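# Tuck chair under desk and park cart in yellow bay

## Task

Roll the office chair fully beneath the desk so that it ends upright with every wheel on the floor. Move the utility cart into the yellow-taped bay so that all four of its wheels sit inside the tape lines and none rests on the tape, with its cargo still aboard and nothing overhanging the cart's edges. Then release whatever the robot holds and back away. The robot must not topple or finish leaning, or the task fails. A loose object may occasionally get a brief shove from outside.

## Robot and tools

Robot: TidyBot++, a single-arm mobile robot. The base is 0.54 m long, 0.50 m wide and 0.38 m tall and rolls on four powered casters, so it can drive, slide sideways and spin in place. On top sits one seven-joint arm whose shoulder is 0.12 m ahead of the base centre and 0.68 m up, ending in a two-finger gripper. Cameras: base_camera (fixed on the base, looking forward and down) and wrist_camera (a fisheye riding on the hand, looking where the hand points).

Frames: the base frame has its origin on the floor below the base centre, x ahead, y to the left, z up. hand_pose is reported in this frame for the point between the finger pads; its own z runs out along the fingers and its y is the closing direction. The odometry frame is the base frame as it stood when the scene began. base_odometry heading is positive to the left, within -3.142 to 3.142. It counts wheel rotation only, so wheel slip looks like travel, and it drifts a few cm and some degrees over many moves. base_tilt is in degrees, positive when leaning forward or right, with a fixed bias near 1 degree.

execute_actions: arguments are actions (a list holding exactly one action, or empty to just read state and images) and cameras (list drawn from base_camera, wrist_camera, all; omitted or null means all, [] means none). An action may contain base, joints, speeds; its motions start together.
- base: a single command, an offset from where the base last reported itself, in the base frame. translate_m: metres forward (+) or back (-), -2 to 2. strafe_m: metres left (+) or right (-), -2 to 2. rotate_rad: radians, left/counter-clockwise from above is +, -6.3 to 6.3.
- joints: absolute targets by name, radians except the gripper. joint_1_rad (arm yaw about vertical; + is clockwise seen from above, opposite to rotate_rad), joint_2_rad shoulder -2.249 to 2.249, joint_3_rad (upper-arm roll, start near 3.14), joint_4_rad elbow -2.579 to 2.579, joint_5_rad (forearm roll), joint_6_rad wrist -2.099 to 2.099, joint_7_rad (hand roll; at 1.57 with the hand down the fingers open left/right), gripper_pos 0 open to 1 closed (pad gap about 85 x (1 - gripper_pos) mm). Joints 1, 3, 5, 7 are unbounded but go the short way; for big turns send steps below half a revolution.
- speeds: caps for this action only, translate_m and strafe_m 0.05 to 0.5 m/s, rotate_rad 0.1 to 1.57 rad/s (defaults are the maxima). A base move needing more than 8.667 s at its cap is refused; an action is cut at 15 s. Bad keys or out-of-range values refuse the whole call and nothing moves. Anything left out of an action may still be pushing toward its previous target.

Arm geometry with joint_1_rad = 0, joint_3_rad = 3.14, joint_5_rad = 0: segments of 0.42, 0.31 and 0.31 m have angles from vertical (forward +) of j2, j2 - j4 and j2 - j4 - j6; reach forward is the sum of length x sin(angle), height the sum of length x cos(angle). The arm starts folded, hand down, sticking up to 0.08 m past the base front, elbow up to 1.15 m high. A downward hand reaches at most about 0.94 m high, and only near the base.

wait: seconds, 0 to 10; the robot keeps its last command and the same state and images return. zoom_image: camera plus region [x0, y0, x1, y1] in image pixels from the top-left, at most 504 x 504, on the latest full image. read_manual: only licence texts. finished_scene: scene number; it ends the scene for good, so the chair and cart must already be placed and stay put.

Result lines: base_status and joint_status tell how each motion ended. done means reached (for the base, wheels turned the full amount even if slipping). off_target means it rested short and may keep pushing. contact_stop and time_out mean it gave up and holds there; a blocked base can show done while actually short, and keeps shoving hard until timeout. joint command not followed with a cause line means the self-collision check withheld all arm targets (they may be retried later); the gripper still acts. on_its_own lists uncommanded changes. motor_effort gives percent of motor maximum, with the action's peak in brackets; readings carry bias and noise. Gripper at 1 reading done means nothing is held; off_target means an object stopped the fingers. ARM HIT flags a hard hit on the base or arm. Friction leaves joints a little off; correct by sending last command + (wanted - read). Held loads make the arm sag; never command a held joint to its read angle.

Hazards: the robot can tip if the arm snags something about 0.8 m or higher while the base drives; sideways force on a raised hand can lift wheels; back off to right it. Driving the arm into things can trip a torque fault (joints 1-4 limit 104.5 N m, 5-7 limit 51.3), freezing the arm 10 s while the base continues. Long holding heats motors (MOTOR HOT from 60 °C, OVER-TEMPERATURE FAULT at 75 °C, reported as limit_stop_at_motor_heat). Avoid dropping, slamming or hard-shoving the chair, cart or its load; push slowly and watch the images. The robot holds its last command while you think.

Each tool is called after "Call:" in YAML: its name, and indented under it one key for each argument.

## Session

Call:
execute_actions:
  actions:
    - {"joints":{"joint_6_rad":-0.3}}

Scene clock: 1.00 s.
base_odometry: x=+0.000 y=+0.000 heading=+0.000 (m, m, rad; odometry frame)
base_tilt: forward=-0.3 right=+0.3 (deg)
base_status: not commanded
joint_positions: joint_1_rad=+0.023 joint_2_rad=-0.339 joint_3_rad=+3.174 joint_4_rad=-2.539 joint_5_rad=+0.000 joint_6_rad=-0.323 joint_7_rad=+1.545 gripper_pos=+0.000
joint_status: all done
motor_effort: joint_1_rad=+1(1) joint_2_rad=-4(4) joint_3_rad=+0(0) joint_4_rad=+16(16) joint_5_rad=+0(0) joint_6_rad=+5(5) joint_7_rad=+0(0) (%)
hand_pose: x=+0.4140 y=-0.0139 z=+0.6402 quat_wxyz=(-0.001, +0.952, -0.039, +0.304) (m; base frame)
pictures: base_camera, wrist_camera
camera_calibration (this result's frames):
wrist_camera: T_world_to_cam=[[-0.0150496, -0.999342, -0.0329995, 0.0205208], [-0.835279, 0.0307065, -0.548968, 0.747494], [0.54962, 0.0193021, -0.835192, 0.441685], [0, 0, 0, 1]] pos_world=[0.381916, -0.0109711, 0.779919]
Images, in order (width x height): base_camera 644x364, wrist_camera 644x476.

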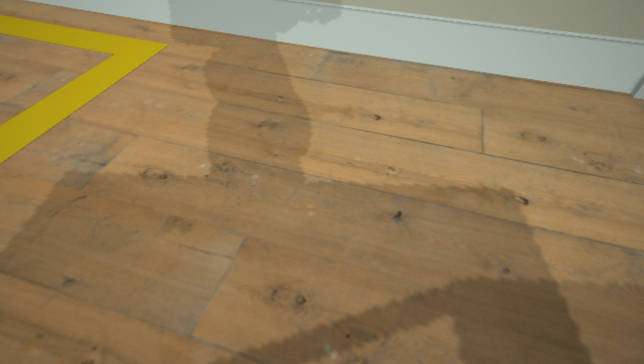

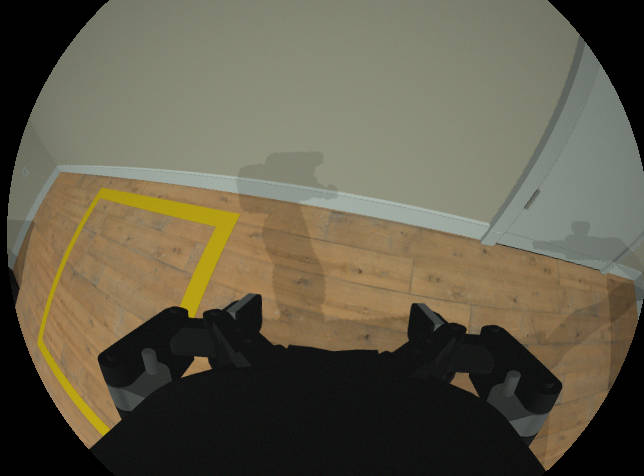

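Call:
execute_actions:
  actions:
    - {"joints":{"joint_1_rad":-1.3,"joint_2_rad":-0.6,"joint_4_rad":-1.6,"joint_6_rad":-1.3}}
  cameras: ["wrist_camera"]

Call:
execute_actions:
  actions:
    - {"joints":{"joint_1_rad":-2.8}}
  cameras: ["wrist_camera"]

Call:
execute_actions:
  actions:
    - {"joints":{"joint_1_rad":-4.4}}
  cameras: ["wrist_camera"]

Scene clock: 6.23 s.
base_odometry: x=+0.000 y=+0.000 heading=+0.000 (m, m, rad; odometry frame)
base_tilt: forward=-0.3 right=+0.3 (deg)
base_status: not commanded
joint_positions: joint_1_rad=-1.285 joint_2_rad=-0.589 joint_3_rad=+3.174 joint_4_rad=-1.614 joint_5_rad=+0.000 joint_6_rad=-1.256 joint_7_rad=+1.545 gripper_pos=+0.000
joint_status: all done
motor_effort: joint_1_rad=+1(2) joint_2_rad=+2(5) joint_3_rad=+0(1) joint_4_rad=+18(19) joint_5_rad=+0(0) joint_6_rad=+7(6) joint_7_rad=+0(0) (%)
hand_pose: x=+0.2062 y=+0.2569 z=+0.9920 quat_wxyz=(-0.256, +0.744, +0.522, +0.329) (m; base frame)
pictures: wrist_camera
camera_calibration (this result's frames):
wrist_camera: T_world_to_cam=[[0.963488, -0.26602, -0.0303891, -0.0931512], [-0.20237, -0.6492, -0.733202, 0.98557], [0.175318, 0.712582, -0.679331, 0.588955], [0, 0, 0, 1]] pos_world=[0.185946, 0.195373, 1.11989]
Images, in order (width x height): wrist_camera 644x476.

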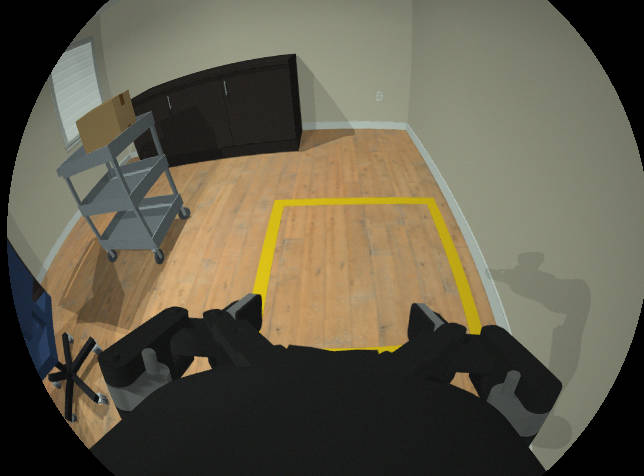

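Scene clock: 8.97 s.
base_odometry: x=+0.000 y=+0.000 heading=+0.000 (m, m, rad; odometry frame)
base_tilt: forward=-0.3 right=+0.3 (deg)
base_status: not commanded
joint_positions: joint_1_rad=-2.785 joint_2_rad=-0.589 joint_3_rad=+3.174 joint_4_rad=-1.614 joint_5_rad=+0.000 joint_6_rad=-1.256 joint_7_rad=+1.545 gripper_pos=+0.000
joint_status: all done
motor_effort: joint_1_rad=+1(2) joint_2_rad=+2(2) joint_3_rad=+0(0) joint_4_rad=+18(18) joint_5_rad=+0(0) joint_6_rad=+7(7) joint_7_rad=+0(0) (%)
hand_pose: x=-0.1310 y=+0.1051 z=+0.9920 quat_wxyz=(-0.412, +0.188, +0.889, +0.066) (m; base frame)
pictures: wrist_camera
camera_calibration (this result's frames):
wrist_camera: T_world_to_cam=[[0.333536, 0.942248, -0.0303894, -0.0181866], [0.633251, -0.247805, -0.733203, 0.886132], [-0.698389, 0.225305, -0.679331, 0.692926], [0, 0, 0, 1]] pos_world=[-0.071146, 0.0806041, 1.11989]
Images, in order (width x height): wrist_camera 644x476.

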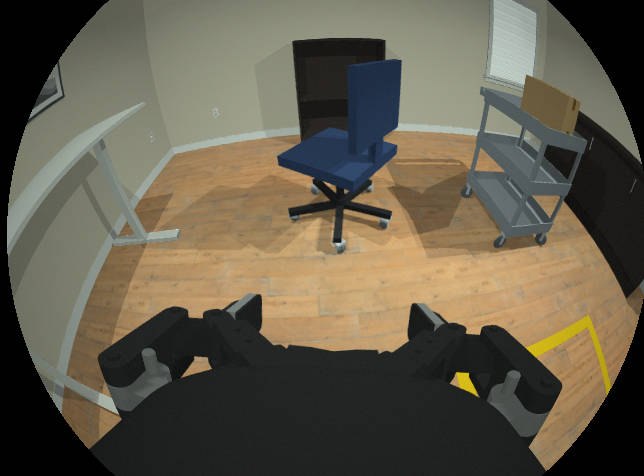

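Scene clock: 11.77 s.
base_odometry: x=+0.000 y=+0.000 heading=+0.000 (m, m, rad; odometry frame)
base_tilt: forward=-0.3 right=+0.2 (deg)
base_status: not commanded
joint_positions: joint_1_rad=-4.385 joint_2_rad=-0.589 joint_3_rad=+3.174 joint_4_rad=-1.614 joint_5_rad=+0.000 joint_6_rad=-1.256 joint_7_rad=+1.545 gripper_pos=+0.000
joint_status: all done
motor_effort: joint_1_rad=+1(2) joint_2_rad=+2(2) joint_3_rad=+0(0) joint_4_rad=+17(18) joint_5_rad=+0(0) joint_6_rad=+7(7) joint_7_rad=+0(0) (%)
hand_pose: x=+0.0212 y=-0.2530 z=+0.9920 quat_wxyz=(-0.334, -0.507, +0.754, -0.250) (m; base frame)
pictures: wrist_camera
camera_calibration (this result's frames):
wrist_camera: T_world_to_cam=[[-0.95161, 0.305803, -0.0303892, 0.134746], [0.229157, 0.640236, -0.733202, 0.934219], [-0.20476, -0.704686, -0.679331, 0.634184], [0, 0, 0, 1]] pos_world=[0.043998, -0.192425, 1.11989]
Images, in order (width x height): wrist_camera 644x476.

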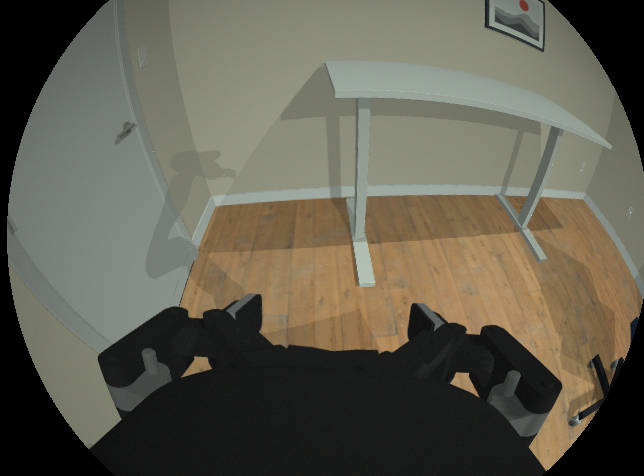

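Call:
execute_actions:
  actions:
    - {"base":{"strafe_m":1.04},"joints":{"joint_1_rad":0,"joint_2_rad":-0.1,"joint_4_rad":-2.5,"joint_6_rad":0.6}}
  cameras: []

Call:
execute_actions:
  actions:
    - {"base":{"translate_m":-0.25}}
  cameras: []

Call:
execute_actions:
  actions:
    - {"base":{"rotate_rad":-2.66}}

Scene clock: 30.90 s.
base_odometry: x=+0.000 y=+1.040 heading=+0.000 (m, m, rad; odometry frame)
base_tilt: forward=-0.3 right=+0.3 (deg)
base_status: done
joint_positions: joint_1_rad=-6.273 joint_2_rad=-0.113 joint_3_rad=+3.174 joint_4_rad=-2.483 joint_5_rad=+0.000 joint_6_rad=+0.556 joint_7_rad=+1.545 gripper_pos=+0.000
joint_status: all done
motor_effort: joint_1_rad=+1(2) joint_2_rad=-12(12) joint_3_rad=+0(2) joint_4_rad=+16(19) joint_5_rad=+0(0) joint_6_rad=+8(9) joint_7_rad=+0(0) (%)
hand_pose: x=+0.5928 y=-0.0190 z=+0.7996 quat_wxyz=(-0.004, -0.787, +0.028, -0.616) (m; base frame)
pictures: none
No camera images: the call's "cameras" was empty. Leave "cameras" out to get every camera's image.

Scene clock: 32.67 s.
base_odometry: x=-0.250 y=+1.040 heading=+0.000 (m, m, rad; odometry frame)
base_tilt: forward=-0.3 right=+0.3 (deg)
base_status: done
joint_positions: joint_1_rad=-6.273 joint_2_rad=-0.108 joint_3_rad=+3.174 joint_4_rad=-2.489 joint_5_rad=+0.000 joint_6_rad=+0.557 joint_7_rad=+1.545 gripper_pos=+0.000
joint_status: not commanded
motor_effort: joint_1_rad=+1(1) joint_2_rad=-12(13) joint_3_rad=+0(0) joint_4_rad=+16(17) joint_5_rad=+0(0) joint_6_rad=+8(9) joint_7_rad=+0(0) (%)
hand_pose: x=+0.5917 y=-0.0190 z=+0.7941 quat_wxyz=(-0.004, -0.790, +0.028, -0.612) (m; base frame)
pictures: none
No camera images: the call's "cameras" was empty. Leave "cameras" out to get every camera's image.

Scene clock: 35.67 s.
base_odometry: x=-0.250 y=+1.040 heading=-2.660 (m, m, rad; odometry frame)
base_tilt: forward=-0.3 right=+0.3 (deg)
base_status: done
joint_positions: joint_1_rad=-6.275 joint_2_rad=-0.108 joint_3_rad=+3.174 joint_4_rad=-2.489 joint_5_rad=+0.000 joint_6_rad=+0.557 joint_7_rad=+1.545 gripper_pos=+0.000
joint_status: not commanded
motor_effort: joint_1_rad=+1(3) joint_2_rad=-12(13) joint_3_rad=+0(2) joint_4_rad=+16(16) joint_5_rad=+0(1) joint_6_rad=+8(8) joint_7_rad=+0(0) (%)
hand_pose: x=+0.5918 y=-0.0182 z=+0.7942 quat_wxyz=(-0.003, -0.790, +0.027, -0.612) (m; base frame)
pictures: base_camera, wrist_camera
camera_calibration (this result's frames):
wrist_camera: T_world_to_cam=[[0.00277641, -0.999988, 0.00413201, -0.0161367], [-0.287656, -0.00475603, -0.957722, 0.980505], [0.95773, 0.00147043, -0.287666, -0.204009], [0, 0, 0, 1]] pos_world=[0.477478, -0.0111732, 0.880432]
Images, in order (width x height): base_camera 644x364, wrist_camera 644x476.

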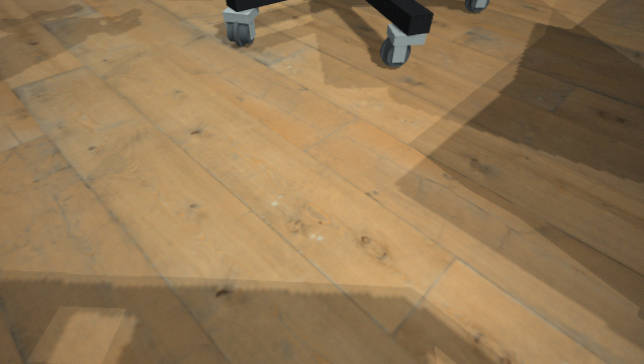

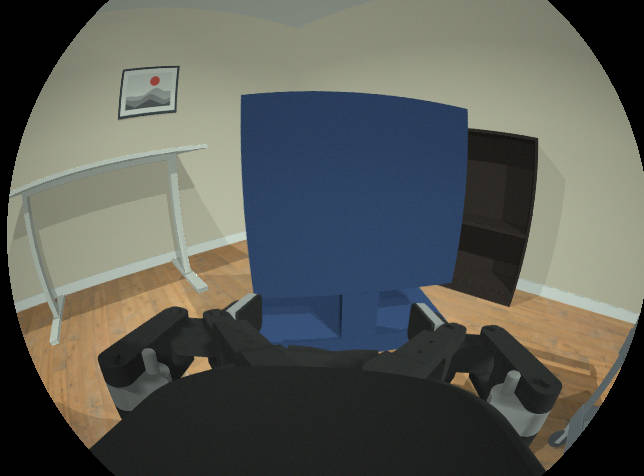

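Call:
execute_actions:
  actions:
    - {"base":{"translate_m":-0.2},"joints":{"joint_6_rad":0}}
  cameras: []

Call:
execute_actions:
  actions:
    - {"base":{"strafe_m":-0.045},"joints":{"joint_2_rad":1.1,"joint_4_rad":-1.6,"joint_6_rad":1.0}}

Scene clock: 40.83 s.
base_odometry: x=-0.072 y=+1.133 heading=-2.660 (m, m, rad; odometry frame)
base_tilt: forward=-0.3 right=+0.3 (deg)
base_status: done
joint_positions: joint_1_rad=-6.275 joint_2_rad=-0.105 joint_3_rad=+3.174 joint_4_rad=-2.497 joint_5_rad=+0.000 joint_6_rad=+0.024 joint_7_rad=+1.545 gripper_pos=+0.000
joint_status: all done
motor_effort: joint_1_rad=+1(0) joint_2_rad=-10(15) joint_3_rad=+0(0) joint_4_rad=+15(17) joint_5_rad=+0(0) joint_6_rad=+6(9) joint_7_rad=+0(0) (%)
hand_pose: x=+0.5069 y=-0.0142 z=+0.6477 quat_wxyz=(-0.001, -0.925, +0.031, -0.378) (m; base frame)
pictures: none
No camera images: the call's "cameras" was empty. Leave "cameras" out to get every camera's image.

Scene clock: 43.30 s.
base_odometry: x=-0.093 y=+1.173 heading=-2.661 (m, m, rad; odometry frame)
base_tilt: forward=-0.2 right=+0.3 (deg)
base_status: done
joint_positions: joint_1_rad=-6.275 joint_2_rad=+1.095 joint_3_rad=+3.174 joint_4_rad=-1.617 joint_5_rad=+0.000 joint_6_rad=+0.955 joint_7_rad=+1.545 gripper_pos=+0.000
joint_status: all done
motor_effort: joint_1_rad=+1(0) joint_2_rad=-42(44) joint_3_rad=-1(2) joint_4_rad=+12(15) joint_5_rad=+0(0) joint_6_rad=+8(9) joint_7_rad=+0(0) (%)
hand_pose: x=+0.9296 y=-0.0219 z=+0.5307 quat_wxyz=(-0.010, -0.770, +0.010, -0.638) (m; base frame)
pictures: base_camera, wrist_camera
camera_calibration (this result's frames):
wrist_camera: T_world_to_cam=[[0.0193993, -0.99904, 0.0392892, -0.0537011], [-0.223118, -0.0426314, -0.973859, 0.77305], [0.974598, 0.0101261, -0.22373, -0.652797], [0, 0, 0, 1]] pos_world=[0.809738, -0.014083, 0.608901]
Images, in order (width x height): base_camera 644x364, wrist_camera 644x476.

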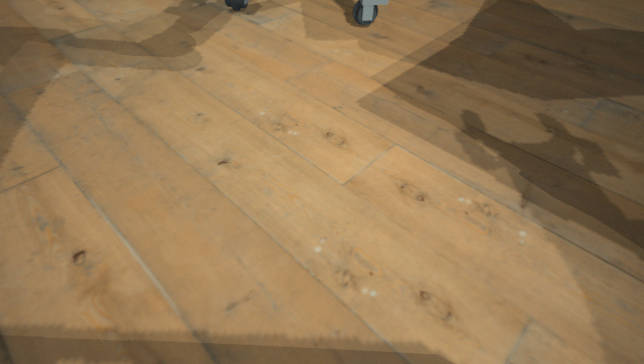

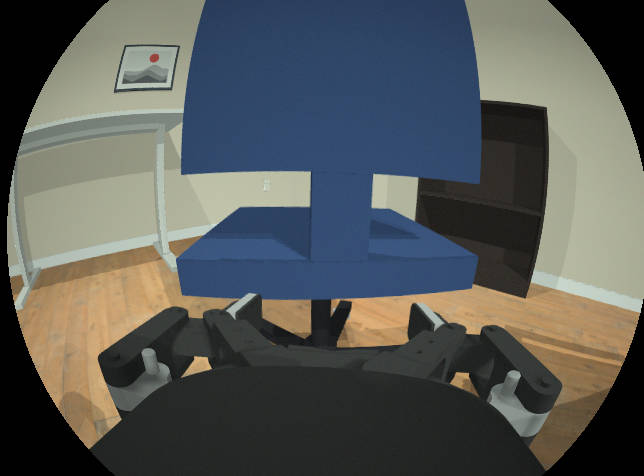

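Call:
execute_actions:
  actions:
    - {"base":{"translate_m":0.17},"joints":{"joint_6_rad":1.07}}
  cameras: ["wrist_camera"]

Scene clock: 46.43 s.
base_odometry: x=-0.244 y=+1.095 heading=-2.661 (m, m, rad; odometry frame)
base_tilt: forward=-0.2 right=+0.3 (deg)
base_status: done
joint_positions: joint_1_rad=-6.275 joint_2_rad=+1.096 joint_3_rad=+3.174 joint_4_rad=-1.609 joint_5_rad=+0.000 joint_6_rad=+1.033 joint_7_rad=+1.545 gripper_pos=+0.000
joint_status: all done
motor_effort: joint_1_rad=+1(0) joint_2_rad=-42(44) joint_3_rad=-1(1) joint_4_rad=+11(14) joint_5_rad=+0(0) joint_6_rad=+8(9) joint_7_rad=+0(0) (%)
hand_pose: x=+0.9358 y=-0.0212 z=+0.5578 quat_wxyz=(-0.010, -0.742, +0.009, -0.671) (m; base frame)
pictures: wrist_camera
camera_calibration (this result's frames):
wrist_camera: T_world_to_cam=[[0.0183448, -0.99891, 0.0429228, -0.0552778], [-0.139036, -0.0450616, -0.989262, 0.730698], [0.990117, 0.01218, -0.139711, -0.714089], [0, 0, 0, 1]] pos_world=[0.809639, -0.0135936, 0.625458]
Images, in order (width x height): wrist_camera 644x476.

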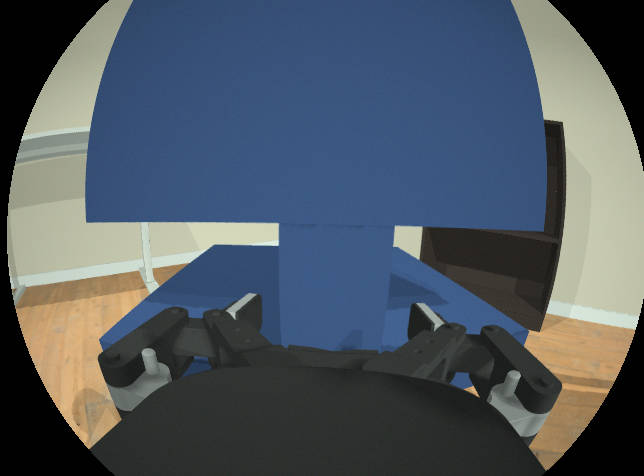

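Call:
execute_actions:
  actions:
    - {"base":{"translate_m":0.065},"speeds":{"translate_m":0.08}}
  cameras: ["wrist_camera"]

Call:
execute_actions:
  actions:
    - {"joints":{"gripper_pos":1}}
  cameras: ["wrist_camera"]

Scene clock: 49.63 s.
base_odometry: x=-0.302 y=+1.065 heading=-2.661 (m, m, rad; odometry frame)
base_tilt: forward=-0.2 right=+0.3 (deg)
base_status: done
joint_positions: joint_1_rad=-6.278 joint_2_rad=+1.096 joint_3_rad=+3.174 joint_4_rad=-1.609 joint_5_rad=+0.000 joint_6_rad=+1.033 joint_7_rad=+1.545 gripper_pos=+0.000
joint_status: not commanded
motor_effort: joint_1_rad=+2(2) joint_2_rad=-42(43) joint_3_rad=+0(2) joint_4_rad=+11(12) joint_5_rad=-1(2) joint_6_rad=+8(9) joint_7_rad=+0(0) (%)
hand_pose: x=+0.9359 y=-0.0189 z=+0.5578 quat_wxyz=(-0.009, -0.742, +0.008, -0.671) (m; base frame)
pictures: wrist_camera
camera_calibration (this result's frames):
wrist_camera: T_world_to_cam=[[0.0212174, -0.998853, 0.0429271, -0.0556229], [-0.138812, -0.045464, -0.989275, 0.730634], [0.990091, 0.0150311, -0.139617, -0.714182], [0, 0, 0, 1]] pos_world=[0.809706, -0.0116066, 0.625474]
Images, in order (width x height): wrist_camera 644x476.

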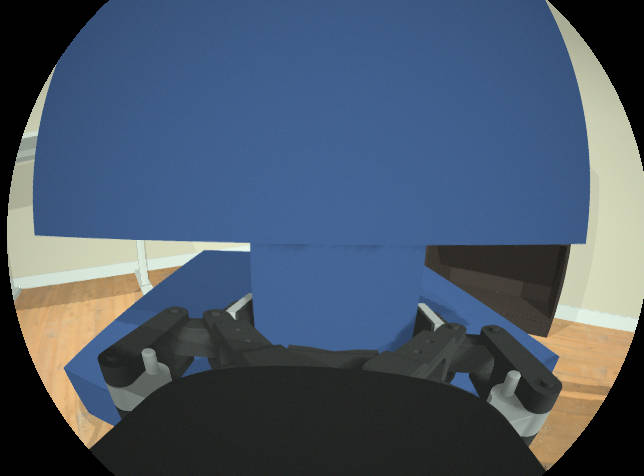

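Scene clock: 50.73 s.
base_odometry: x=-0.302 y=+1.065 heading=-2.661 (m, m, rad; odometry frame)
base_tilt: forward=-0.2 right=+0.3 (deg)
base_status: not commanded
joint_positions: joint_1_rad=-6.280 joint_2_rad=+1.096 joint_3_rad=+3.174 joint_4_rad=-1.611 joint_5_rad=+0.000 joint_6_rad=+1.037 joint_7_rad=+1.545 gripper_pos=+0.085
joint_status: gripper_pos off_target (ended at +0.085, target +1.000)
motor_effort: joint_1_rad=+1(7) joint_2_rad=-41(44) joint_3_rad=-1(3) joint_4_rad=+14(16) joint_5_rad=+0(4) joint_6_rad=+8(10) joint_7_rad=+0(0) (%)
hand_pose: x=+0.9353 y=-0.0173 z=+0.5580 quat_wxyz=(-0.008, -0.741, +0.007, -0.671) (m; base frame)
pictures: wrist_camera
camera_calibration (this result's frames):
wrist_camera: T_world_to_cam=[[0.0231708, -0.998804, 0.0430499, -0.0559577], [-0.137319, -0.045833, -0.989466, 0.729524], [0.990256, 0.0170152, -0.138217, -0.714538], [0, 0, 0, 1]] pos_world=[0.80905, -0.0102965, 0.625487]
Images, in order (width x height): wrist_camera 644x476.

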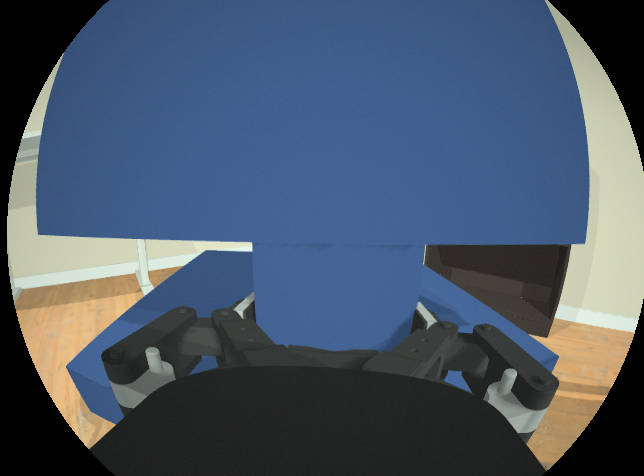

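Call:
execute_actions:
  actions:
    - {"base":{"rotate_rad":0.79},"speeds":{"rotate_rad":0.16}}

Scene clock: 61.70 s.
base_odometry: x=-0.302 y=+1.065 heading=-1.884 (m, m, rad; odometry frame)
base_tilt: forward=-0.2 right=+0.3 (deg)
base_status: rotate_rad time_out (by the wheels' count: +0.778 of +0.790)
joint_positions: joint_1_rad=-6.169 joint_2_rad=+1.101 joint_3_rad=+3.247 joint_4_rad=-1.611 joint_5_rad=-0.117 joint_6_rad=+1.037 joint_7_rad=+1.540 gripper_pos=+0.105
joint_status: not commanded
motor_effort: joint_1_rad=-21(34) joint_2_rad=-41(45) joint_3_rad=-11(17) joint_4_rad=+12(17) joint_5_rad=+15(26) joint_6_rad=+9(12) joint_7_rad=+1(4) (%)
hand_pose: x=+0.9166 y=-0.1726 z=+0.5575 quat_wxyz=(-0.096, -0.733, +0.096, -0.666) (m; base frame)
pictures: base_camera, wrist_camera
camera_calibration (this result's frames):
wrist_camera: T_world_to_cam=[[-0.225021, -0.972911, 0.0530025, 0.0158054], [-0.142452, -0.0209633, -0.98958, 0.728444], [0.963884, -0.230226, -0.133876, -0.714343], [0, 0, 0, 1]] pos_world=[0.795869, -0.133813, 0.624382]
Images, in order (width x height): base_camera 644x364, wrist_camera 644x476.

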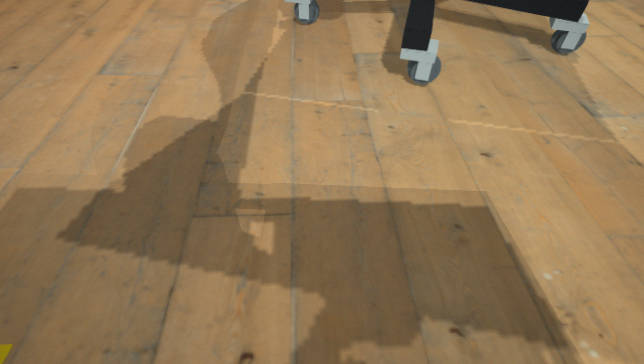

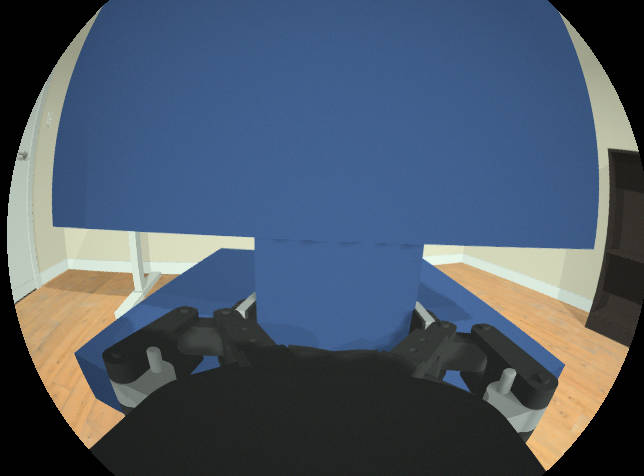

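Call:
execute_actions:
  actions:
    - {"base":{"strafe_m":-0.1},"speeds":{"strafe_m":0.1}}
  cameras: []

Call:
execute_actions:
  actions:
    - {"base":{"translate_m":0.7},"speeds":{"translate_m":0.2}}

Scene clock: 65.20 s.
base_odometry: x=-0.397 y=+1.096 heading=-1.883 (m, m, rad; odometry frame)
base_tilt: forward=-0.3 right=+0.3 (deg)
base_status: done
joint_positions: joint_1_rad=-6.223 joint_2_rad=+1.098 joint_3_rad=+3.219 joint_4_rad=-1.614 joint_5_rad=-0.059 joint_6_rad=+1.040 joint_7_rad=+1.540 gripper_pos=+0.105
joint_status: not commanded
motor_effort: joint_1_rad=-9(19) joint_2_rad=-39(42) joint_3_rad=-6(11) joint_4_rad=+14(15) joint_5_rad=+7(14) joint_6_rad=+7(9) joint_7_rad=+0(1) (%)
hand_pose: x=+0.9284 y=-0.1010 z=+0.5573 quat_wxyz=(-0.056, -0.739, +0.052, -0.670) (m; base frame)
pictures: none
No camera images: the call's "cameras" was empty. Leave "cameras" out to get every camera's image.

Scene clock: 69.43 s.
base_odometry: x=-0.613 y=+0.429 heading=-1.883 (m, m, rad; odometry frame)
base_tilt: forward=-0.2 right=+0.2 (deg)
base_status: done
joint_positions: joint_1_rad=-6.289 joint_2_rad=+1.098 joint_3_rad=+3.186 joint_4_rad=-1.621 joint_5_rad=+0.000 joint_6_rad=+1.055 joint_7_rad=+1.544 gripper_pos=+0.105
joint_status: not commanded
motor_effort: joint_1_rad=+5(12) joint_2_rad=-43(45) joint_3_rad=+0(7) joint_4_rad=+14(22) joint_5_rad=-4(9) joint_6_rad=+9(10) joint_7_rad=-3(3) (%)
hand_pose: x=+0.9327 y=-0.0152 z=+0.5576 quat_wxyz=(-0.010, -0.739, +0.002, -0.674) (m; base frame)
pictures: base_camera, wrist_camera
camera_calibration (this result's frames):
wrist_camera: T_world_to_cam=[[0.0274336, -0.998241, 0.0525571, -0.0630796], [-0.130716, -0.0557079, -0.989853, 0.72283], [0.99104, 0.0202852, -0.132015, -0.716184], [0, 0, 0, 1]] pos_world=[0.805983, -0.0081734, 0.624265]
Images, in order (width x height): base_camera 644x364, wrist_camera 644x476.

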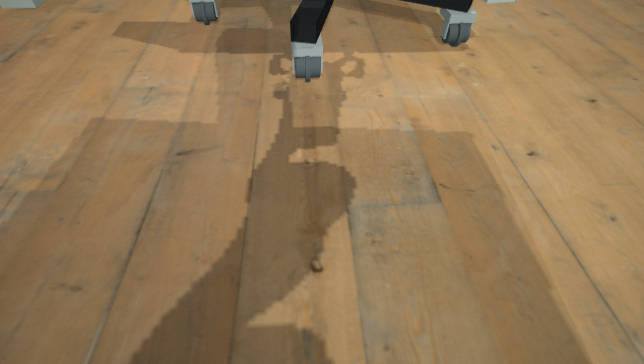

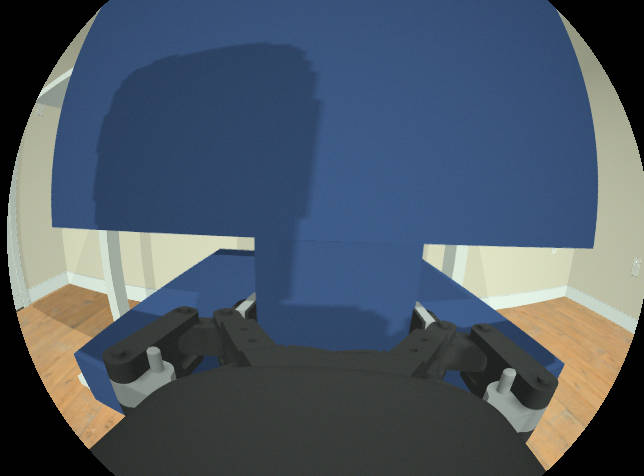

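Call:
execute_actions:
  actions:
    - {"base":{"strafe_m":0.3},"speeds":{"strafe_m":0.1}}
  cameras: []

Call:
execute_actions:
  actions:
    - {"base":{"strafe_m":-0.09},"speeds":{"strafe_m":0.1}}
  cameras: []

Call:
execute_actions:
  actions:
    - {"base":{"translate_m":0.2},"speeds":{"translate_m":0.1}}

Scene clock: 77.43 s.
base_odometry: x=-0.327 y=+0.337 heading=-1.883 (m, m, rad; odometry frame)
base_tilt: forward=-0.3 right=+0.3 (deg)
base_status: done
joint_positions: joint_1_rad=-6.152 joint_2_rad=+1.105 joint_3_rad=+3.244 joint_4_rad=-1.616 joint_5_rad=-0.120 joint_6_rad=+1.055 joint_7_rad=+1.544 gripper_pos=+0.106
joint_status: not commanded
motor_effort: joint_1_rad=-21(29) joint_2_rad=-45(46) joint_3_rad=-10(15) joint_4_rad=+14(16) joint_5_rad=+17(22) joint_6_rad=+11(13) joint_7_rad=+3(4) (%)
hand_pose: x=+0.9120 y=-0.1854 z=+0.5577 quat_wxyz=(-0.103, -0.730, +0.101, -0.668) (m; base frame)
pictures: none
No camera images: the call's "cameras" was empty. Leave "cameras" out to get every camera's image.

Scene clock: 78.87 s.
base_odometry: x=-0.413 y=+0.365 heading=-1.883 (m, m, rad; odometry frame)
base_tilt: forward=-0.2 right=+0.3 (deg)
base_status: done
joint_positions: joint_1_rad=-6.209 joint_2_rad=+1.102 joint_3_rad=+3.223 joint_4_rad=-1.618 joint_5_rad=-0.075 joint_6_rad=+1.055 joint_7_rad=+1.544 gripper_pos=+0.106
joint_status: not commanded
motor_effort: joint_1_rad=-12(21) joint_2_rad=-41(45) joint_3_rad=-6(10) joint_4_rad=+15(19) joint_5_rad=+9(17) joint_6_rad=+8(12) joint_7_rad=+2(3) (%)
hand_pose: x=+0.9247 y=-0.1181 z=+0.5575 quat_wxyz=(-0.067, -0.735, +0.062, -0.672) (m; base frame)
pictures: none
No camera images: the call's "cameras" was empty. Leave "cameras" out to get every camera's image.

Scene clock: 81.47 s.
base_odometry: x=-0.474 y=+0.175 heading=-1.883 (m, m, rad; odometry frame)
base_tilt: forward=-0.3 right=+0.3 (deg)
base_status: done
joint_positions: joint_1_rad=-6.229 joint_2_rad=+1.082 joint_3_rad=+3.208 joint_4_rad=-1.663 joint_5_rad=-0.002 joint_6_rad=+1.067 joint_7_rad=+1.529 gripper_pos=+0.106
joint_status: not commanded
motor_effort: joint_1_rad=-7(16) joint_2_rad=-38(42) joint_3_rad=-5(9) joint_4_rad=+22(25) joint_5_rad=-1(12) joint_6_rad=+5(9) joint_7_rad=+2(8) (%)
hand_pose: x=+0.9186 y=-0.0754 z=+0.5568 quat_wxyz=(-0.037, -0.743, +0.029, -0.668) (m; base frame)
pictures: base_camera, wrist_camera
camera_calibration (this result's frames):
wrist_camera: T_world_to_cam=[[-0.0477577, -0.997342, 0.0550308, -0.054916], [-0.147103, -0.0474702, -0.987981, 0.731457], [0.987968, -0.0552789, -0.144445, -0.697015], [0, 0, 0, 1]] pos_world=[0.793605, -0.0585778, 0.625008]
Images, in order (width x height): base_camera 644x364, wrist_camera 644x476.

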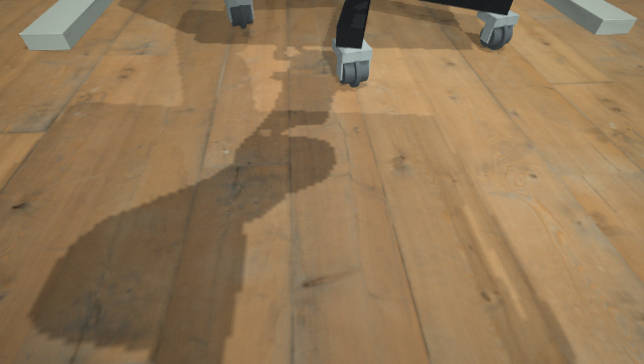

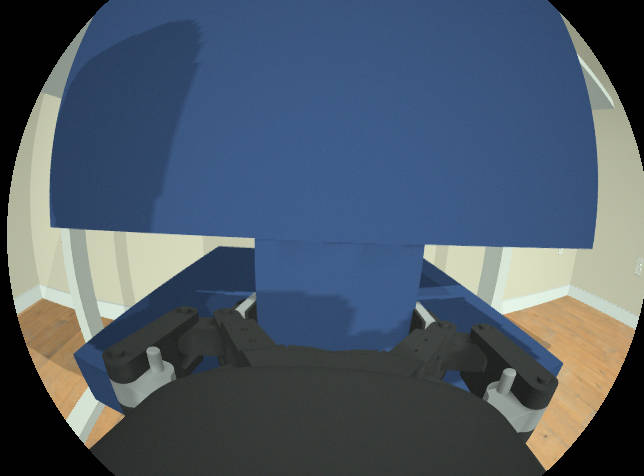

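Call:
execute_actions:
  actions:
    - {"base":{"rotate_rad":0.12},"speeds":{"rotate_rad":0.1}}
  cameras: []

Call:
execute_actions:
  actions:
    - {"base":{"translate_m":0.05},"speeds":{"translate_m":0.05}}

Scene clock: 86.93 s.
base_odometry: x=-0.473 y=+0.176 heading=-1.776 (m, m, rad; odometry frame)
base_tilt: forward=-0.3 right=+0.3 (deg)
base_status: rotate_rad time_out (by the wheels' count: +0.108 of +0.120)
joint_positions: joint_1_rad=-6.153 joint_2_rad=+1.080 joint_3_rad=+3.235 joint_4_rad=-1.669 joint_5_rad=-0.019 joint_6_rad=+1.068 joint_7_rad=+1.514 gripper_pos=+0.106
joint_status: not commanded
motor_effort: joint_1_rad=-22(28) joint_2_rad=-37(42) joint_3_rad=-11(14) joint_4_rad=+24(29) joint_5_rad=+4(7) joint_6_rad=+4(8) joint_7_rad=+6(8) (%)
hand_pose: x=+0.9059 y=-0.1526 z=+0.5565 quat_wxyz=(-0.073, -0.741, +0.067, -0.664) (m; base frame)
pictures: none
No camera images: the call's "cameras" was empty. Leave "cameras" out to get every camera's image.

not run: a stop came earlier in this reply.

Call:
execute_actions:
  actions:
    - {"base":{"strafe_m":-0.1},"joints":{"gripper_pos":0},"speeds":{"strafe_m":0.1}}
  cameras: []

Call:
execute_actions:
  actions:
    - {"base":{"translate_m":-0.35}}
  cameras: []

Call:
execute_actions:
  actions:
    - {"joints":{"joint_2_rad":0.3,"joint_4_rad":-0.7,"joint_6_rad":-1.3}}

Scene clock: 90.70 s.
base_odometry: x=-0.571 y=+0.196 heading=-1.775 (m, m, rad; odometry frame)
base_tilt: forward=-0.2 right=+0.3 (deg)
base_status: done
joint_positions: joint_1_rad=-6.257 joint_2_rad=+1.100 joint_3_rad=+3.195 joint_4_rad=-1.618 joint_5_rad=-0.028 joint_6_rad=+1.069 joint_7_rad=+1.525 gripper_pos=+0.000
joint_status: all done
motor_effort: joint_1_rad=-3(21) joint_2_rad=-43(44) joint_3_rad=-2(11) joint_4_rad=+12(27) joint_5_rad=+2(8) joint_6_rad=+9(10) joint_7_rad=+0(6) (%)
hand_pose: x=+0.9322 y=-0.0531 z=+0.5619 quat_wxyz=(-0.023, -0.733, +0.033, -0.679) (m; base frame)
pictures: none
No camera images: the call's "cameras" was empty. Leave "cameras" out to get every camera's image.

Scene clock: 92.73 s.
base_odometry: x=-0.501 y=+0.539 heading=-1.774 (m, m, rad; odometry frame)
base_tilt: forward=-0.3 right=+0.3 (deg)
base_status: done
joint_positions: joint_1_rad=-6.273 joint_2_rad=+1.100 joint_3_rad=+3.187 joint_4_rad=-1.607 joint_5_rad=-0.023 joint_6_rad=+1.069 joint_7_rad=+1.525 gripper_pos=+0.000
joint_status: not commanded
motor_effort: joint_1_rad=+1(7) joint_2_rad=-42(44) joint_3_rad=+0(5) joint_4_rad=+12(13) joint_5_rad=+0(4) joint_6_rad=+9(9) joint_7_rad=+0(0) (%)
hand_pose: x=+0.9364 y=-0.0350 z=+0.5663 quat_wxyz=(-0.013, -0.730, +0.025, -0.683) (m; base frame)
pictures: none
No camera images: the call's "cameras" was empty. Leave "cameras" out to get every camera's image.

Scene clock: 95.77 s.
base_odometry: x=-0.501 y=+0.539 heading=-1.774 (m, m, rad; odometry frame)
base_tilt: forward=-0.3 right=+0.3 (deg)
base_status: not commanded
joint_positions: joint_1_rad=-6.273 joint_2_rad=+0.296 joint_3_rad=+3.187 joint_4_rad=-0.706 joint_5_rad=-0.023 joint_6_rad=-1.260 joint_7_rad=+1.525 gripper_pos=+0.000
joint_status: all done
motor_effort: joint_1_rad=+1(1) joint_2_rad=-27(46) joint_3_rad=-1(0) joint_4_rad=+17(20) joint_5_rad=+0(0) joint_6_rad=+7(9) joint_7_rad=+0(0) (%)
hand_pose: x=+0.7465 y=-0.0206 z=+1.0554 quat_wxyz=(+0.004, -0.904, +0.041, -0.426) (m; base frame)
pictures: base_camera, wrist_camera
camera_calibration (this result's frames):
wrist_camera: T_world_to_cam=[[-0.0114744, -0.999376, -0.0333938, 0.0302767], [-0.664749, 0.0325716, -0.746357, 1.33436], [0.746979, 0.0136345, -0.664708, 0.27846], [0, 0, 0, 1]] pos_world=[0.679356, -0.0170009, 1.18201]
Images, in order (width x height): base_camera 644x364, wrist_camera 644x476.

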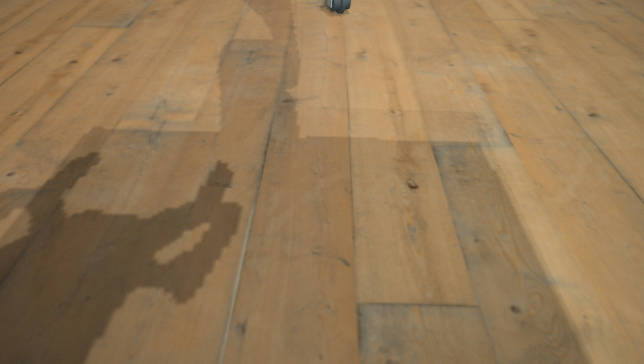

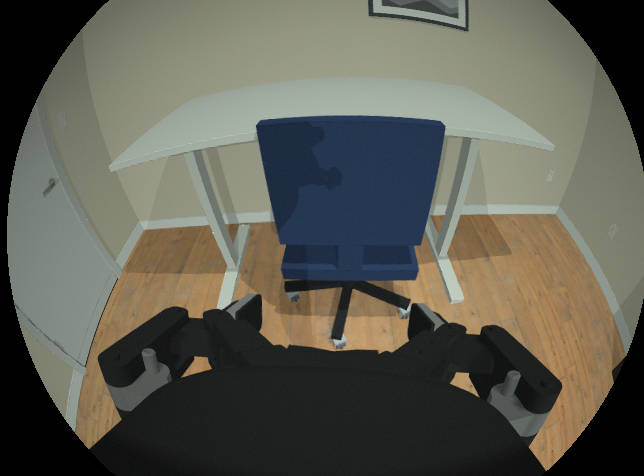

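Call:
execute_actions:
  actions:
    - {"base":{"strafe_m":0.13},"joints":{"joint_2_rad":1.2,"joint_4_rad":-1.6,"joint_6_rad":1.1,"gripper_pos":1}}
  cameras: []

Call:
execute_actions:
  actions:
    - {"base":{"translate_m":0.36},"speeds":{"translate_m":0.15}}

Scene clock: 101.67 s.
base_odometry: x=-0.373 y=+0.513 heading=-1.774 (m, m, rad; odometry frame)
base_tilt: forward=-0.2 right=+0.3 (deg)
base_status: done
joint_positions: joint_1_rad=-6.286 joint_2_rad=+1.201 joint_3_rad=+3.180 joint_4_rad=-1.592 joint_5_rad=-0.020 joint_6_rad=+1.056 joint_7_rad=+1.525 gripper_pos=+0.999
joint_status: all done
motor_effort: joint_1_rad=+1(4) joint_2_rad=-42(46) joint_3_rad=+0(2) joint_4_rad=+10(20) joint_5_rad=+0(1) joint_6_rad=+8(9) joint_7_rad=+0(0) (%)
hand_pose: x=+0.9257 y=-0.0204 z=+0.4873 quat_wxyz=(-0.006, -0.763, +0.020, -0.646) (m; base frame)
pictures: none
No camera images: the call's "cameras" was empty. Leave "cameras" out to get every camera's image.

Scene clock: 104.80 s.
base_odometry: x=-0.446 y=+0.161 heading=-1.774 (m, m, rad; odometry frame)
base_tilt: forward=-0.3 right=+0.3 (deg)
base_status: done
joint_positions: joint_1_rad=-6.286 joint_2_rad=+1.159 joint_3_rad=+3.179 joint_4_rad=-1.727 joint_5_rad=-0.019 joint_6_rad=+1.118 joint_7_rad=+1.525 gripper_pos=+0.999
joint_status: not commanded
motor_effort: joint_1_rad=+1(4) joint_2_rad=-33(44) joint_3_rad=+1(2) joint_4_rad=+31(35) joint_5_rad=+1(2) joint_6_rad=+1(9) joint_7_rad=+0(0) (%)
hand_pose: x=+0.8895 y=-0.0202 z=+0.4856 quat_wxyz=(-0.006, -0.772, +0.020, -0.635) (m; base frame)
pictures: base_camera, wrist_camera
camera_calibration (this result's frames):
wrist_camera: T_world_to_cam=[[0.00819844, -0.999779, 0.0193472, -0.0298463], [-0.231829, -0.0207211, -0.972536, 0.727821], [0.972722, 0.00348803, -0.231948, -0.618261], [0, 0, 0, 1]] pos_world=[0.770371, -0.012602, 0.565005]
Images, in order (width x height): base_camera 644x364, wrist_camera 644x476.

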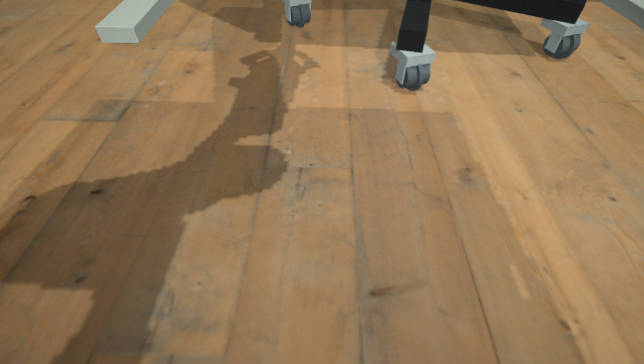

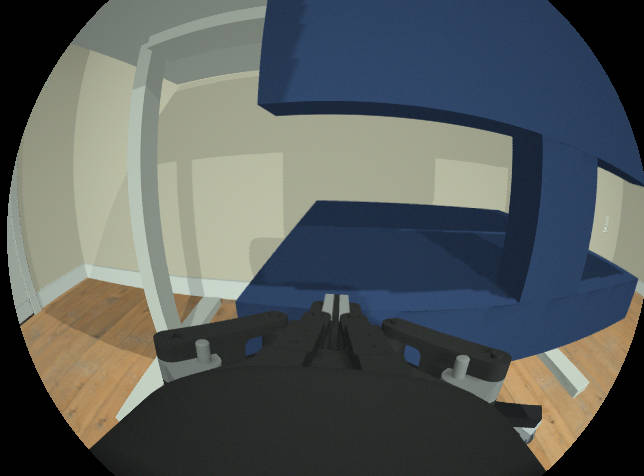

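Call:
execute_actions:
  actions:
    - {"base":{"translate_m":-0.4}}
  cameras: []

Call:
execute_actions:
  actions:
    - {"base":{"rotate_rad":-1.57},"joints":{"joint_2_rad":-0.3,"joint_4_rad":-1.1,"joint_6_rad":-1.5,"gripper_pos":0}}
  cameras: []

Call:
execute_actions:
  actions:
    - {"base":{"translate_m":1.1},"joints":{"joint_1_rad":1.4}}

Scene clock: 111.13 s.
base_odometry: x=-0.364 y=+0.553 heading=-1.775 (m, m, rad; odometry frame)
base_tilt: forward=-0.3 right=+0.3 (deg)
base_status: done
joint_positions: joint_1_rad=-6.285 joint_2_rad=+1.199 joint_3_rad=+3.178 joint_4_rad=-1.595 joint_5_rad=-0.019 joint_6_rad=+1.119 joint_7_rad=+1.525 gripper_pos=+0.999
joint_status: not commanded
motor_effort: joint_1_rad=+1(6) joint_2_rad=-42(44) joint_3_rad=+0(2) joint_4_rad=+10(29) joint_5_rad=+0(2) joint_6_rad=+9(9) joint_7_rad=+0(0) (%)
hand_pose: x=+0.9279 y=-0.0194 z=+0.5070 quat_wxyz=(-0.005, -0.742, +0.019, -0.670) (m; base frame)
pictures: none
No camera images: the call's "cameras" was empty. Leave "cameras" out to get every camera's image.

Scene clock: 114.43 s.
base_odometry: x=-0.364 y=+0.553 heading=+2.939 (m, m, rad; odometry frame)
base_tilt: forward=-0.3 right=+0.3 (deg)
base_status: done
joint_positions: joint_1_rad=-6.271 joint_2_rad=-0.304 joint_3_rad=+3.185 joint_4_rad=-1.112 joint_5_rad=-0.016 joint_6_rad=-1.461 joint_7_rad=+1.525 gripper_pos=+0.000
joint_status: all done
motor_effort: joint_1_rad=+1(8) joint_2_rad=-5(45) joint_3_rad=+0(6) joint_4_rad=+15(20) joint_5_rad=+0(1) joint_6_rad=+6(9) joint_7_rad=+0(0) (%)
hand_pose: x=+0.4590 y=-0.0172 z=+1.1004 quat_wxyz=(+0.012, -0.905, +0.045, -0.423) (m; base frame)
pictures: none
No camera images: the call's "cameras" was empty. Leave "cameras" out to get every camera's image.

Scene clock: 118.00 s.
base_odometry: x=-1.442 y=+0.776 heading=+2.938 (m, m, rad; odometry frame)
base_tilt: forward=-0.3 right=+0.3 (deg)
base_status: done
joint_positions: joint_1_rad=-4.899 joint_2_rad=-0.303 joint_3_rad=+3.182 joint_4_rad=-1.112 joint_5_rad=-0.016 joint_6_rad=-1.461 joint_7_rad=+1.525 gripper_pos=+0.000
joint_status: all done
motor_effort: joint_1_rad=+1(1) joint_2_rad=-5(7) joint_3_rad=+0(1) joint_4_rad=+16(16) joint_5_rad=+0(1) joint_6_rad=+7(7) joint_7_rad=+0(0) (%)
hand_pose: x=+0.1706 y=-0.3368 z=+1.1004 quat_wxyz=(-0.258, -0.673, +0.607, -0.335) (m; base frame)
pictures: base_camera, wrist_camera
camera_calibration (this result's frames):
wrist_camera: T_world_to_cam=[[-0.980938, -0.187485, -0.0510882, 0.167481], [-0.0886504, 0.66572, -0.740917, 1.10445], [0.172922, -0.722265, -0.66965, 0.598421], [0, 0, 0, 1]] pos_world=[0.158719, -0.271634, 1.22759]
Images, in order (width x height): base_camera 644x364, wrist_camera 644x476.

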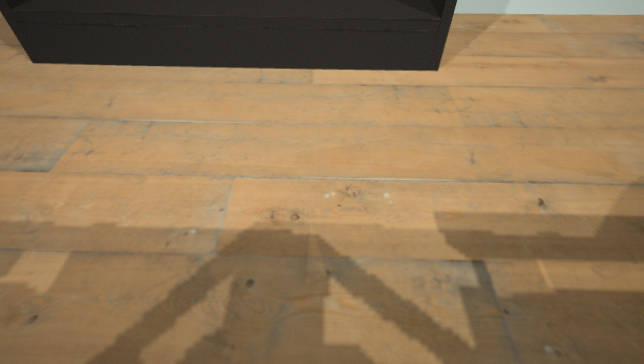

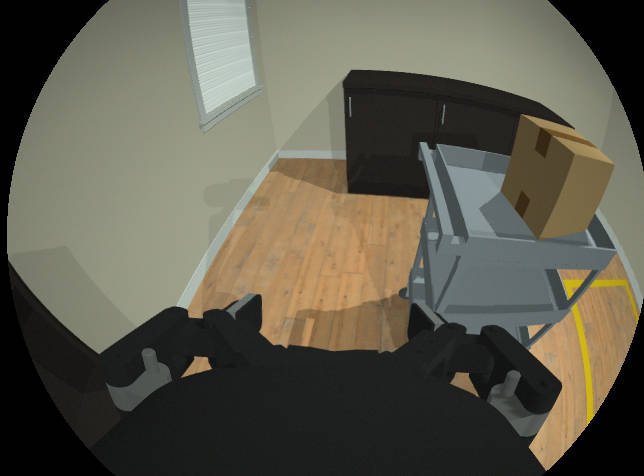

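Call:
execute_actions:
  actions:
    - {"base":{"rotate_rad":3.14},"joints":{"joint_4_rad":-2.49,"joint_6_rad":0.62,"joint_7_rad":0}}
  cameras: []

Call:
execute_actions:
  actions:
    - {"base":{"translate_m":-0.45}}
  cameras: []

Call:
execute_actions:
  actions:
    - {"base":{"strafe_m":0.87}}
  cameras: []

Call:
execute_actions:
  actions:
    - {"base":{"translate_m":-0.25}}
  cameras: []

Call:
execute_actions:
  actions:
    - {"joints":{"joint_1_rad":0}}

Scene clock: 129.23 s.
base_odometry: x=-1.442 y=+0.776 heading=-0.206 (m, m, rad; odometry frame)
base_tilt: forward=-0.3 right=+0.3 (deg)
base_status: done
joint_positions: joint_1_rad=-4.896 joint_2_rad=-0.301 joint_3_rad=+3.180 joint_4_rad=-2.476 joint_5_rad=-0.016 joint_6_rad=+0.577 joint_7_rad=+0.019 gripper_pos=+0.000
joint_status: all done
motor_effort: joint_1_rad=+1(3) joint_2_rad=-7(12) joint_3_rad=+0(2) joint_4_rad=+18(20) joint_5_rad=+0(1) joint_6_rad=+9(9) joint_7_rad=+0(0) (%)
hand_pose: x=+0.1802 y=-0.4415 z=+0.8964 quat_wxyz=(+0.050, -0.047, +0.715, -0.695) (m; base frame)
pictures: none
No camera images: the call's "cameras" was empty. Leave "cameras" out to get every camera's image.

Scene clock: 131.50 s.
base_odometry: x=-1.882 y=+0.868 heading=-0.205 (m, m, rad; odometry frame)
base_tilt: forward=-0.3 right=+0.3 (deg)
base_status: done
joint_positions: joint_1_rad=-4.894 joint_2_rad=-0.301 joint_3_rad=+3.179 joint_4_rad=-2.476 joint_5_rad=-0.016 joint_6_rad=+0.577 joint_7_rad=+0.019 gripper_pos=+0.000
joint_status: not commanded
motor_effort: joint_1_rad=+1(2) joint_2_rad=-8(8) joint_3_rad=+0(2) joint_4_rad=+18(18) joint_5_rad=+0(1) joint_6_rad=+9(9) joint_7_rad=+0(0) (%)
hand_pose: x=+0.1801 y=-0.4415 z=+0.8964 quat_wxyz=(+0.050, -0.047, +0.715, -0.695) (m; base frame)
pictures: none
No camera images: the call's "cameras" was empty. Leave "cameras" out to get every camera's image.

Scene clock: 134.60 s.
base_odometry: x=-1.705 y=+1.720 heading=-0.205 (m, m, rad; odometry frame)
base_tilt: forward=-0.3 right=+0.3 (deg)
base_status: done
joint_positions: joint_1_rad=-4.894 joint_2_rad=-0.301 joint_3_rad=+3.179 joint_4_rad=-2.477 joint_5_rad=-0.016 joint_6_rad=+0.577 joint_7_rad=+0.019 gripper_pos=+0.000
joint_status: not commanded
motor_effort: joint_1_rad=+1(2) joint_2_rad=-8(10) joint_3_rad=+0(1) joint_4_rad=+18(19) joint_5_rad=+1(0) joint_6_rad=+9(9) joint_7_rad=+1(0) (%)
hand_pose: x=+0.1801 y=-0.4412 z=+0.8957 quat_wxyz=(+0.050, -0.047, +0.716, -0.695) (m; base frame)
pictures: none
No camera images: the call's "cameras" was empty. Leave "cameras" out to get every camera's image.

Scene clock: 136.37 s.
base_odometry: x=-1.950 y=+1.771 heading=-0.206 (m, m, rad; odometry frame)
base_tilt: forward=-0.3 right=+0.3 (deg)
base_status: done
joint_positions: joint_1_rad=-4.894 joint_2_rad=-0.301 joint_3_rad=+3.179 joint_4_rad=-2.478 joint_5_rad=-0.016 joint_6_rad=+0.578 joint_7_rad=+0.019 gripper_pos=+0.000
joint_status: not commanded
motor_effort: joint_1_rad=+1(2) joint_2_rad=-7(8) joint_3_rad=+0(2) joint_4_rad=+18(18) joint_5_rad=+0(1) joint_6_rad=+9(9) joint_7_rad=+0(0) (%)
hand_pose: x=+0.1800 y=-0.4412 z=+0.8957 quat_wxyz=(+0.050, -0.047, +0.716, -0.695) (m; base frame)
pictures: none
No camera images: the call's "cameras" was empty. Leave "cameras" out to get every camera's image.

Scene clock: 139.03 s.
base_odometry: x=-1.950 y=+1.771 heading=-0.206 (m, m, rad; odometry frame)
base_tilt: forward=-0.3 right=+0.3 (deg)
base_status: not commanded
joint_positions: joint_1_rad=-6.269 joint_2_rad=-0.301 joint_3_rad=+3.179 joint_4_rad=-2.478 joint_5_rad=-0.016 joint_6_rad=+0.578 joint_7_rad=+0.019 gripper_pos=+0.000
joint_status: all done
motor_effort: joint_1_rad=+1(2) joint_2_rad=-8(8) joint_3_rad=+0(0) joint_4_rad=+18(17) joint_5_rad=+0(1) joint_6_rad=+9(9) joint_7_rad=+0(0) (%)
hand_pose: x=+0.5637 y=-0.0256 z=+0.8957 quat_wxyz=(+0.480, -0.491, +0.523, -0.505) (m; base frame)
pictures: base_camera, wrist_camera
camera_calibration (this result's frames):
wrist_camera: T_world_to_cam=[[0.0089619, -0.0390653, -0.999196, 0.895931], [0.018898, 0.999065, -0.0388907, 0.0995614], [0.999781, -0.0185342, 0.00969177, -0.438425], [0, 0, 0, 1]] pos_world=[0.428418, -0.0725943, 0.903332]
Images, in order (width x height): base_camera 644x364, wrist_camera 644x476.

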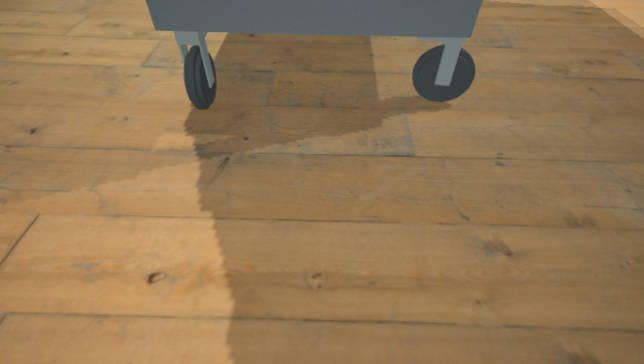

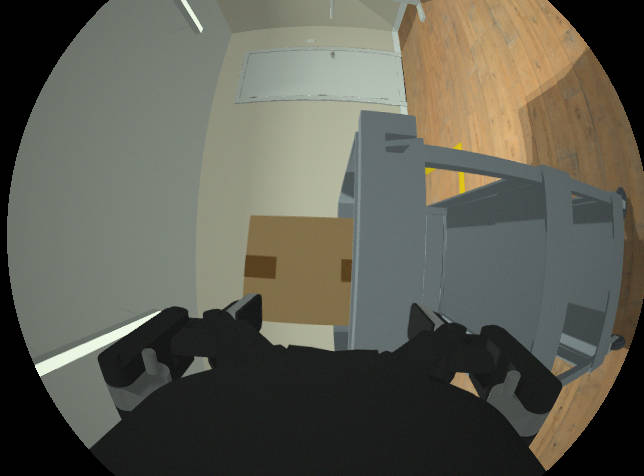

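Call:
execute_actions:
  actions:
    - {"base":{"translate_m":0.03},"joints":{"joint_2_rad":-0.19,"joint_6_rad":0.68}}
  cameras: ["wrist_camera"]

Scene clock: 142.00 s.
base_odometry: x=-1.921 y=+1.765 heading=-0.206 (m, m, rad; odometry frame)
base_tilt: forward=-0.3 right=+0.3 (deg)
base_status: done
joint_positions: joint_1_rad=-6.269 joint_2_rad=-0.189 joint_3_rad=+3.179 joint_4_rad=-2.480 joint_5_rad=-0.016 joint_6_rad=+0.635 joint_7_rad=+0.019 gripper_pos=+0.000
joint_status: all done
motor_effort: joint_1_rad=+1(0) joint_2_rad=-10(12) joint_3_rad=+0(1) joint_4_rad=+17(19) joint_5_rad=+1(1) joint_6_rad=+9(9) joint_7_rad=+0(0) (%)
hand_pose: x=+0.5862 y=-0.0263 z=+0.8610 quat_wxyz=(+0.464, -0.505, +0.536, -0.492) (m; base frame)
pictures: wrist_camera
camera_calibration (this result's frames):
wrist_camera: T_world_to_cam=[[-0.0483431, -0.0407906, -0.997998, 0.893562], [0.0177996, 0.998972, -0.0416927, 0.10155], [0.998672, -0.0197795, -0.0475673, -0.410749], [0, 0, 0, 1]] pos_world=[0.451594, -0.0731212, 0.876468]
Images, in order (width x height): wrist_camera 644x476.

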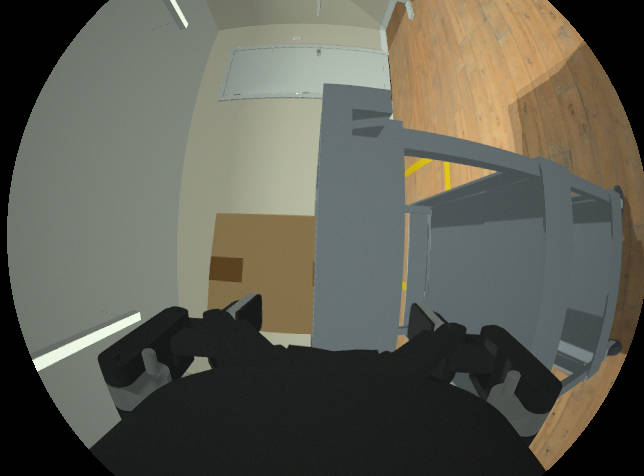

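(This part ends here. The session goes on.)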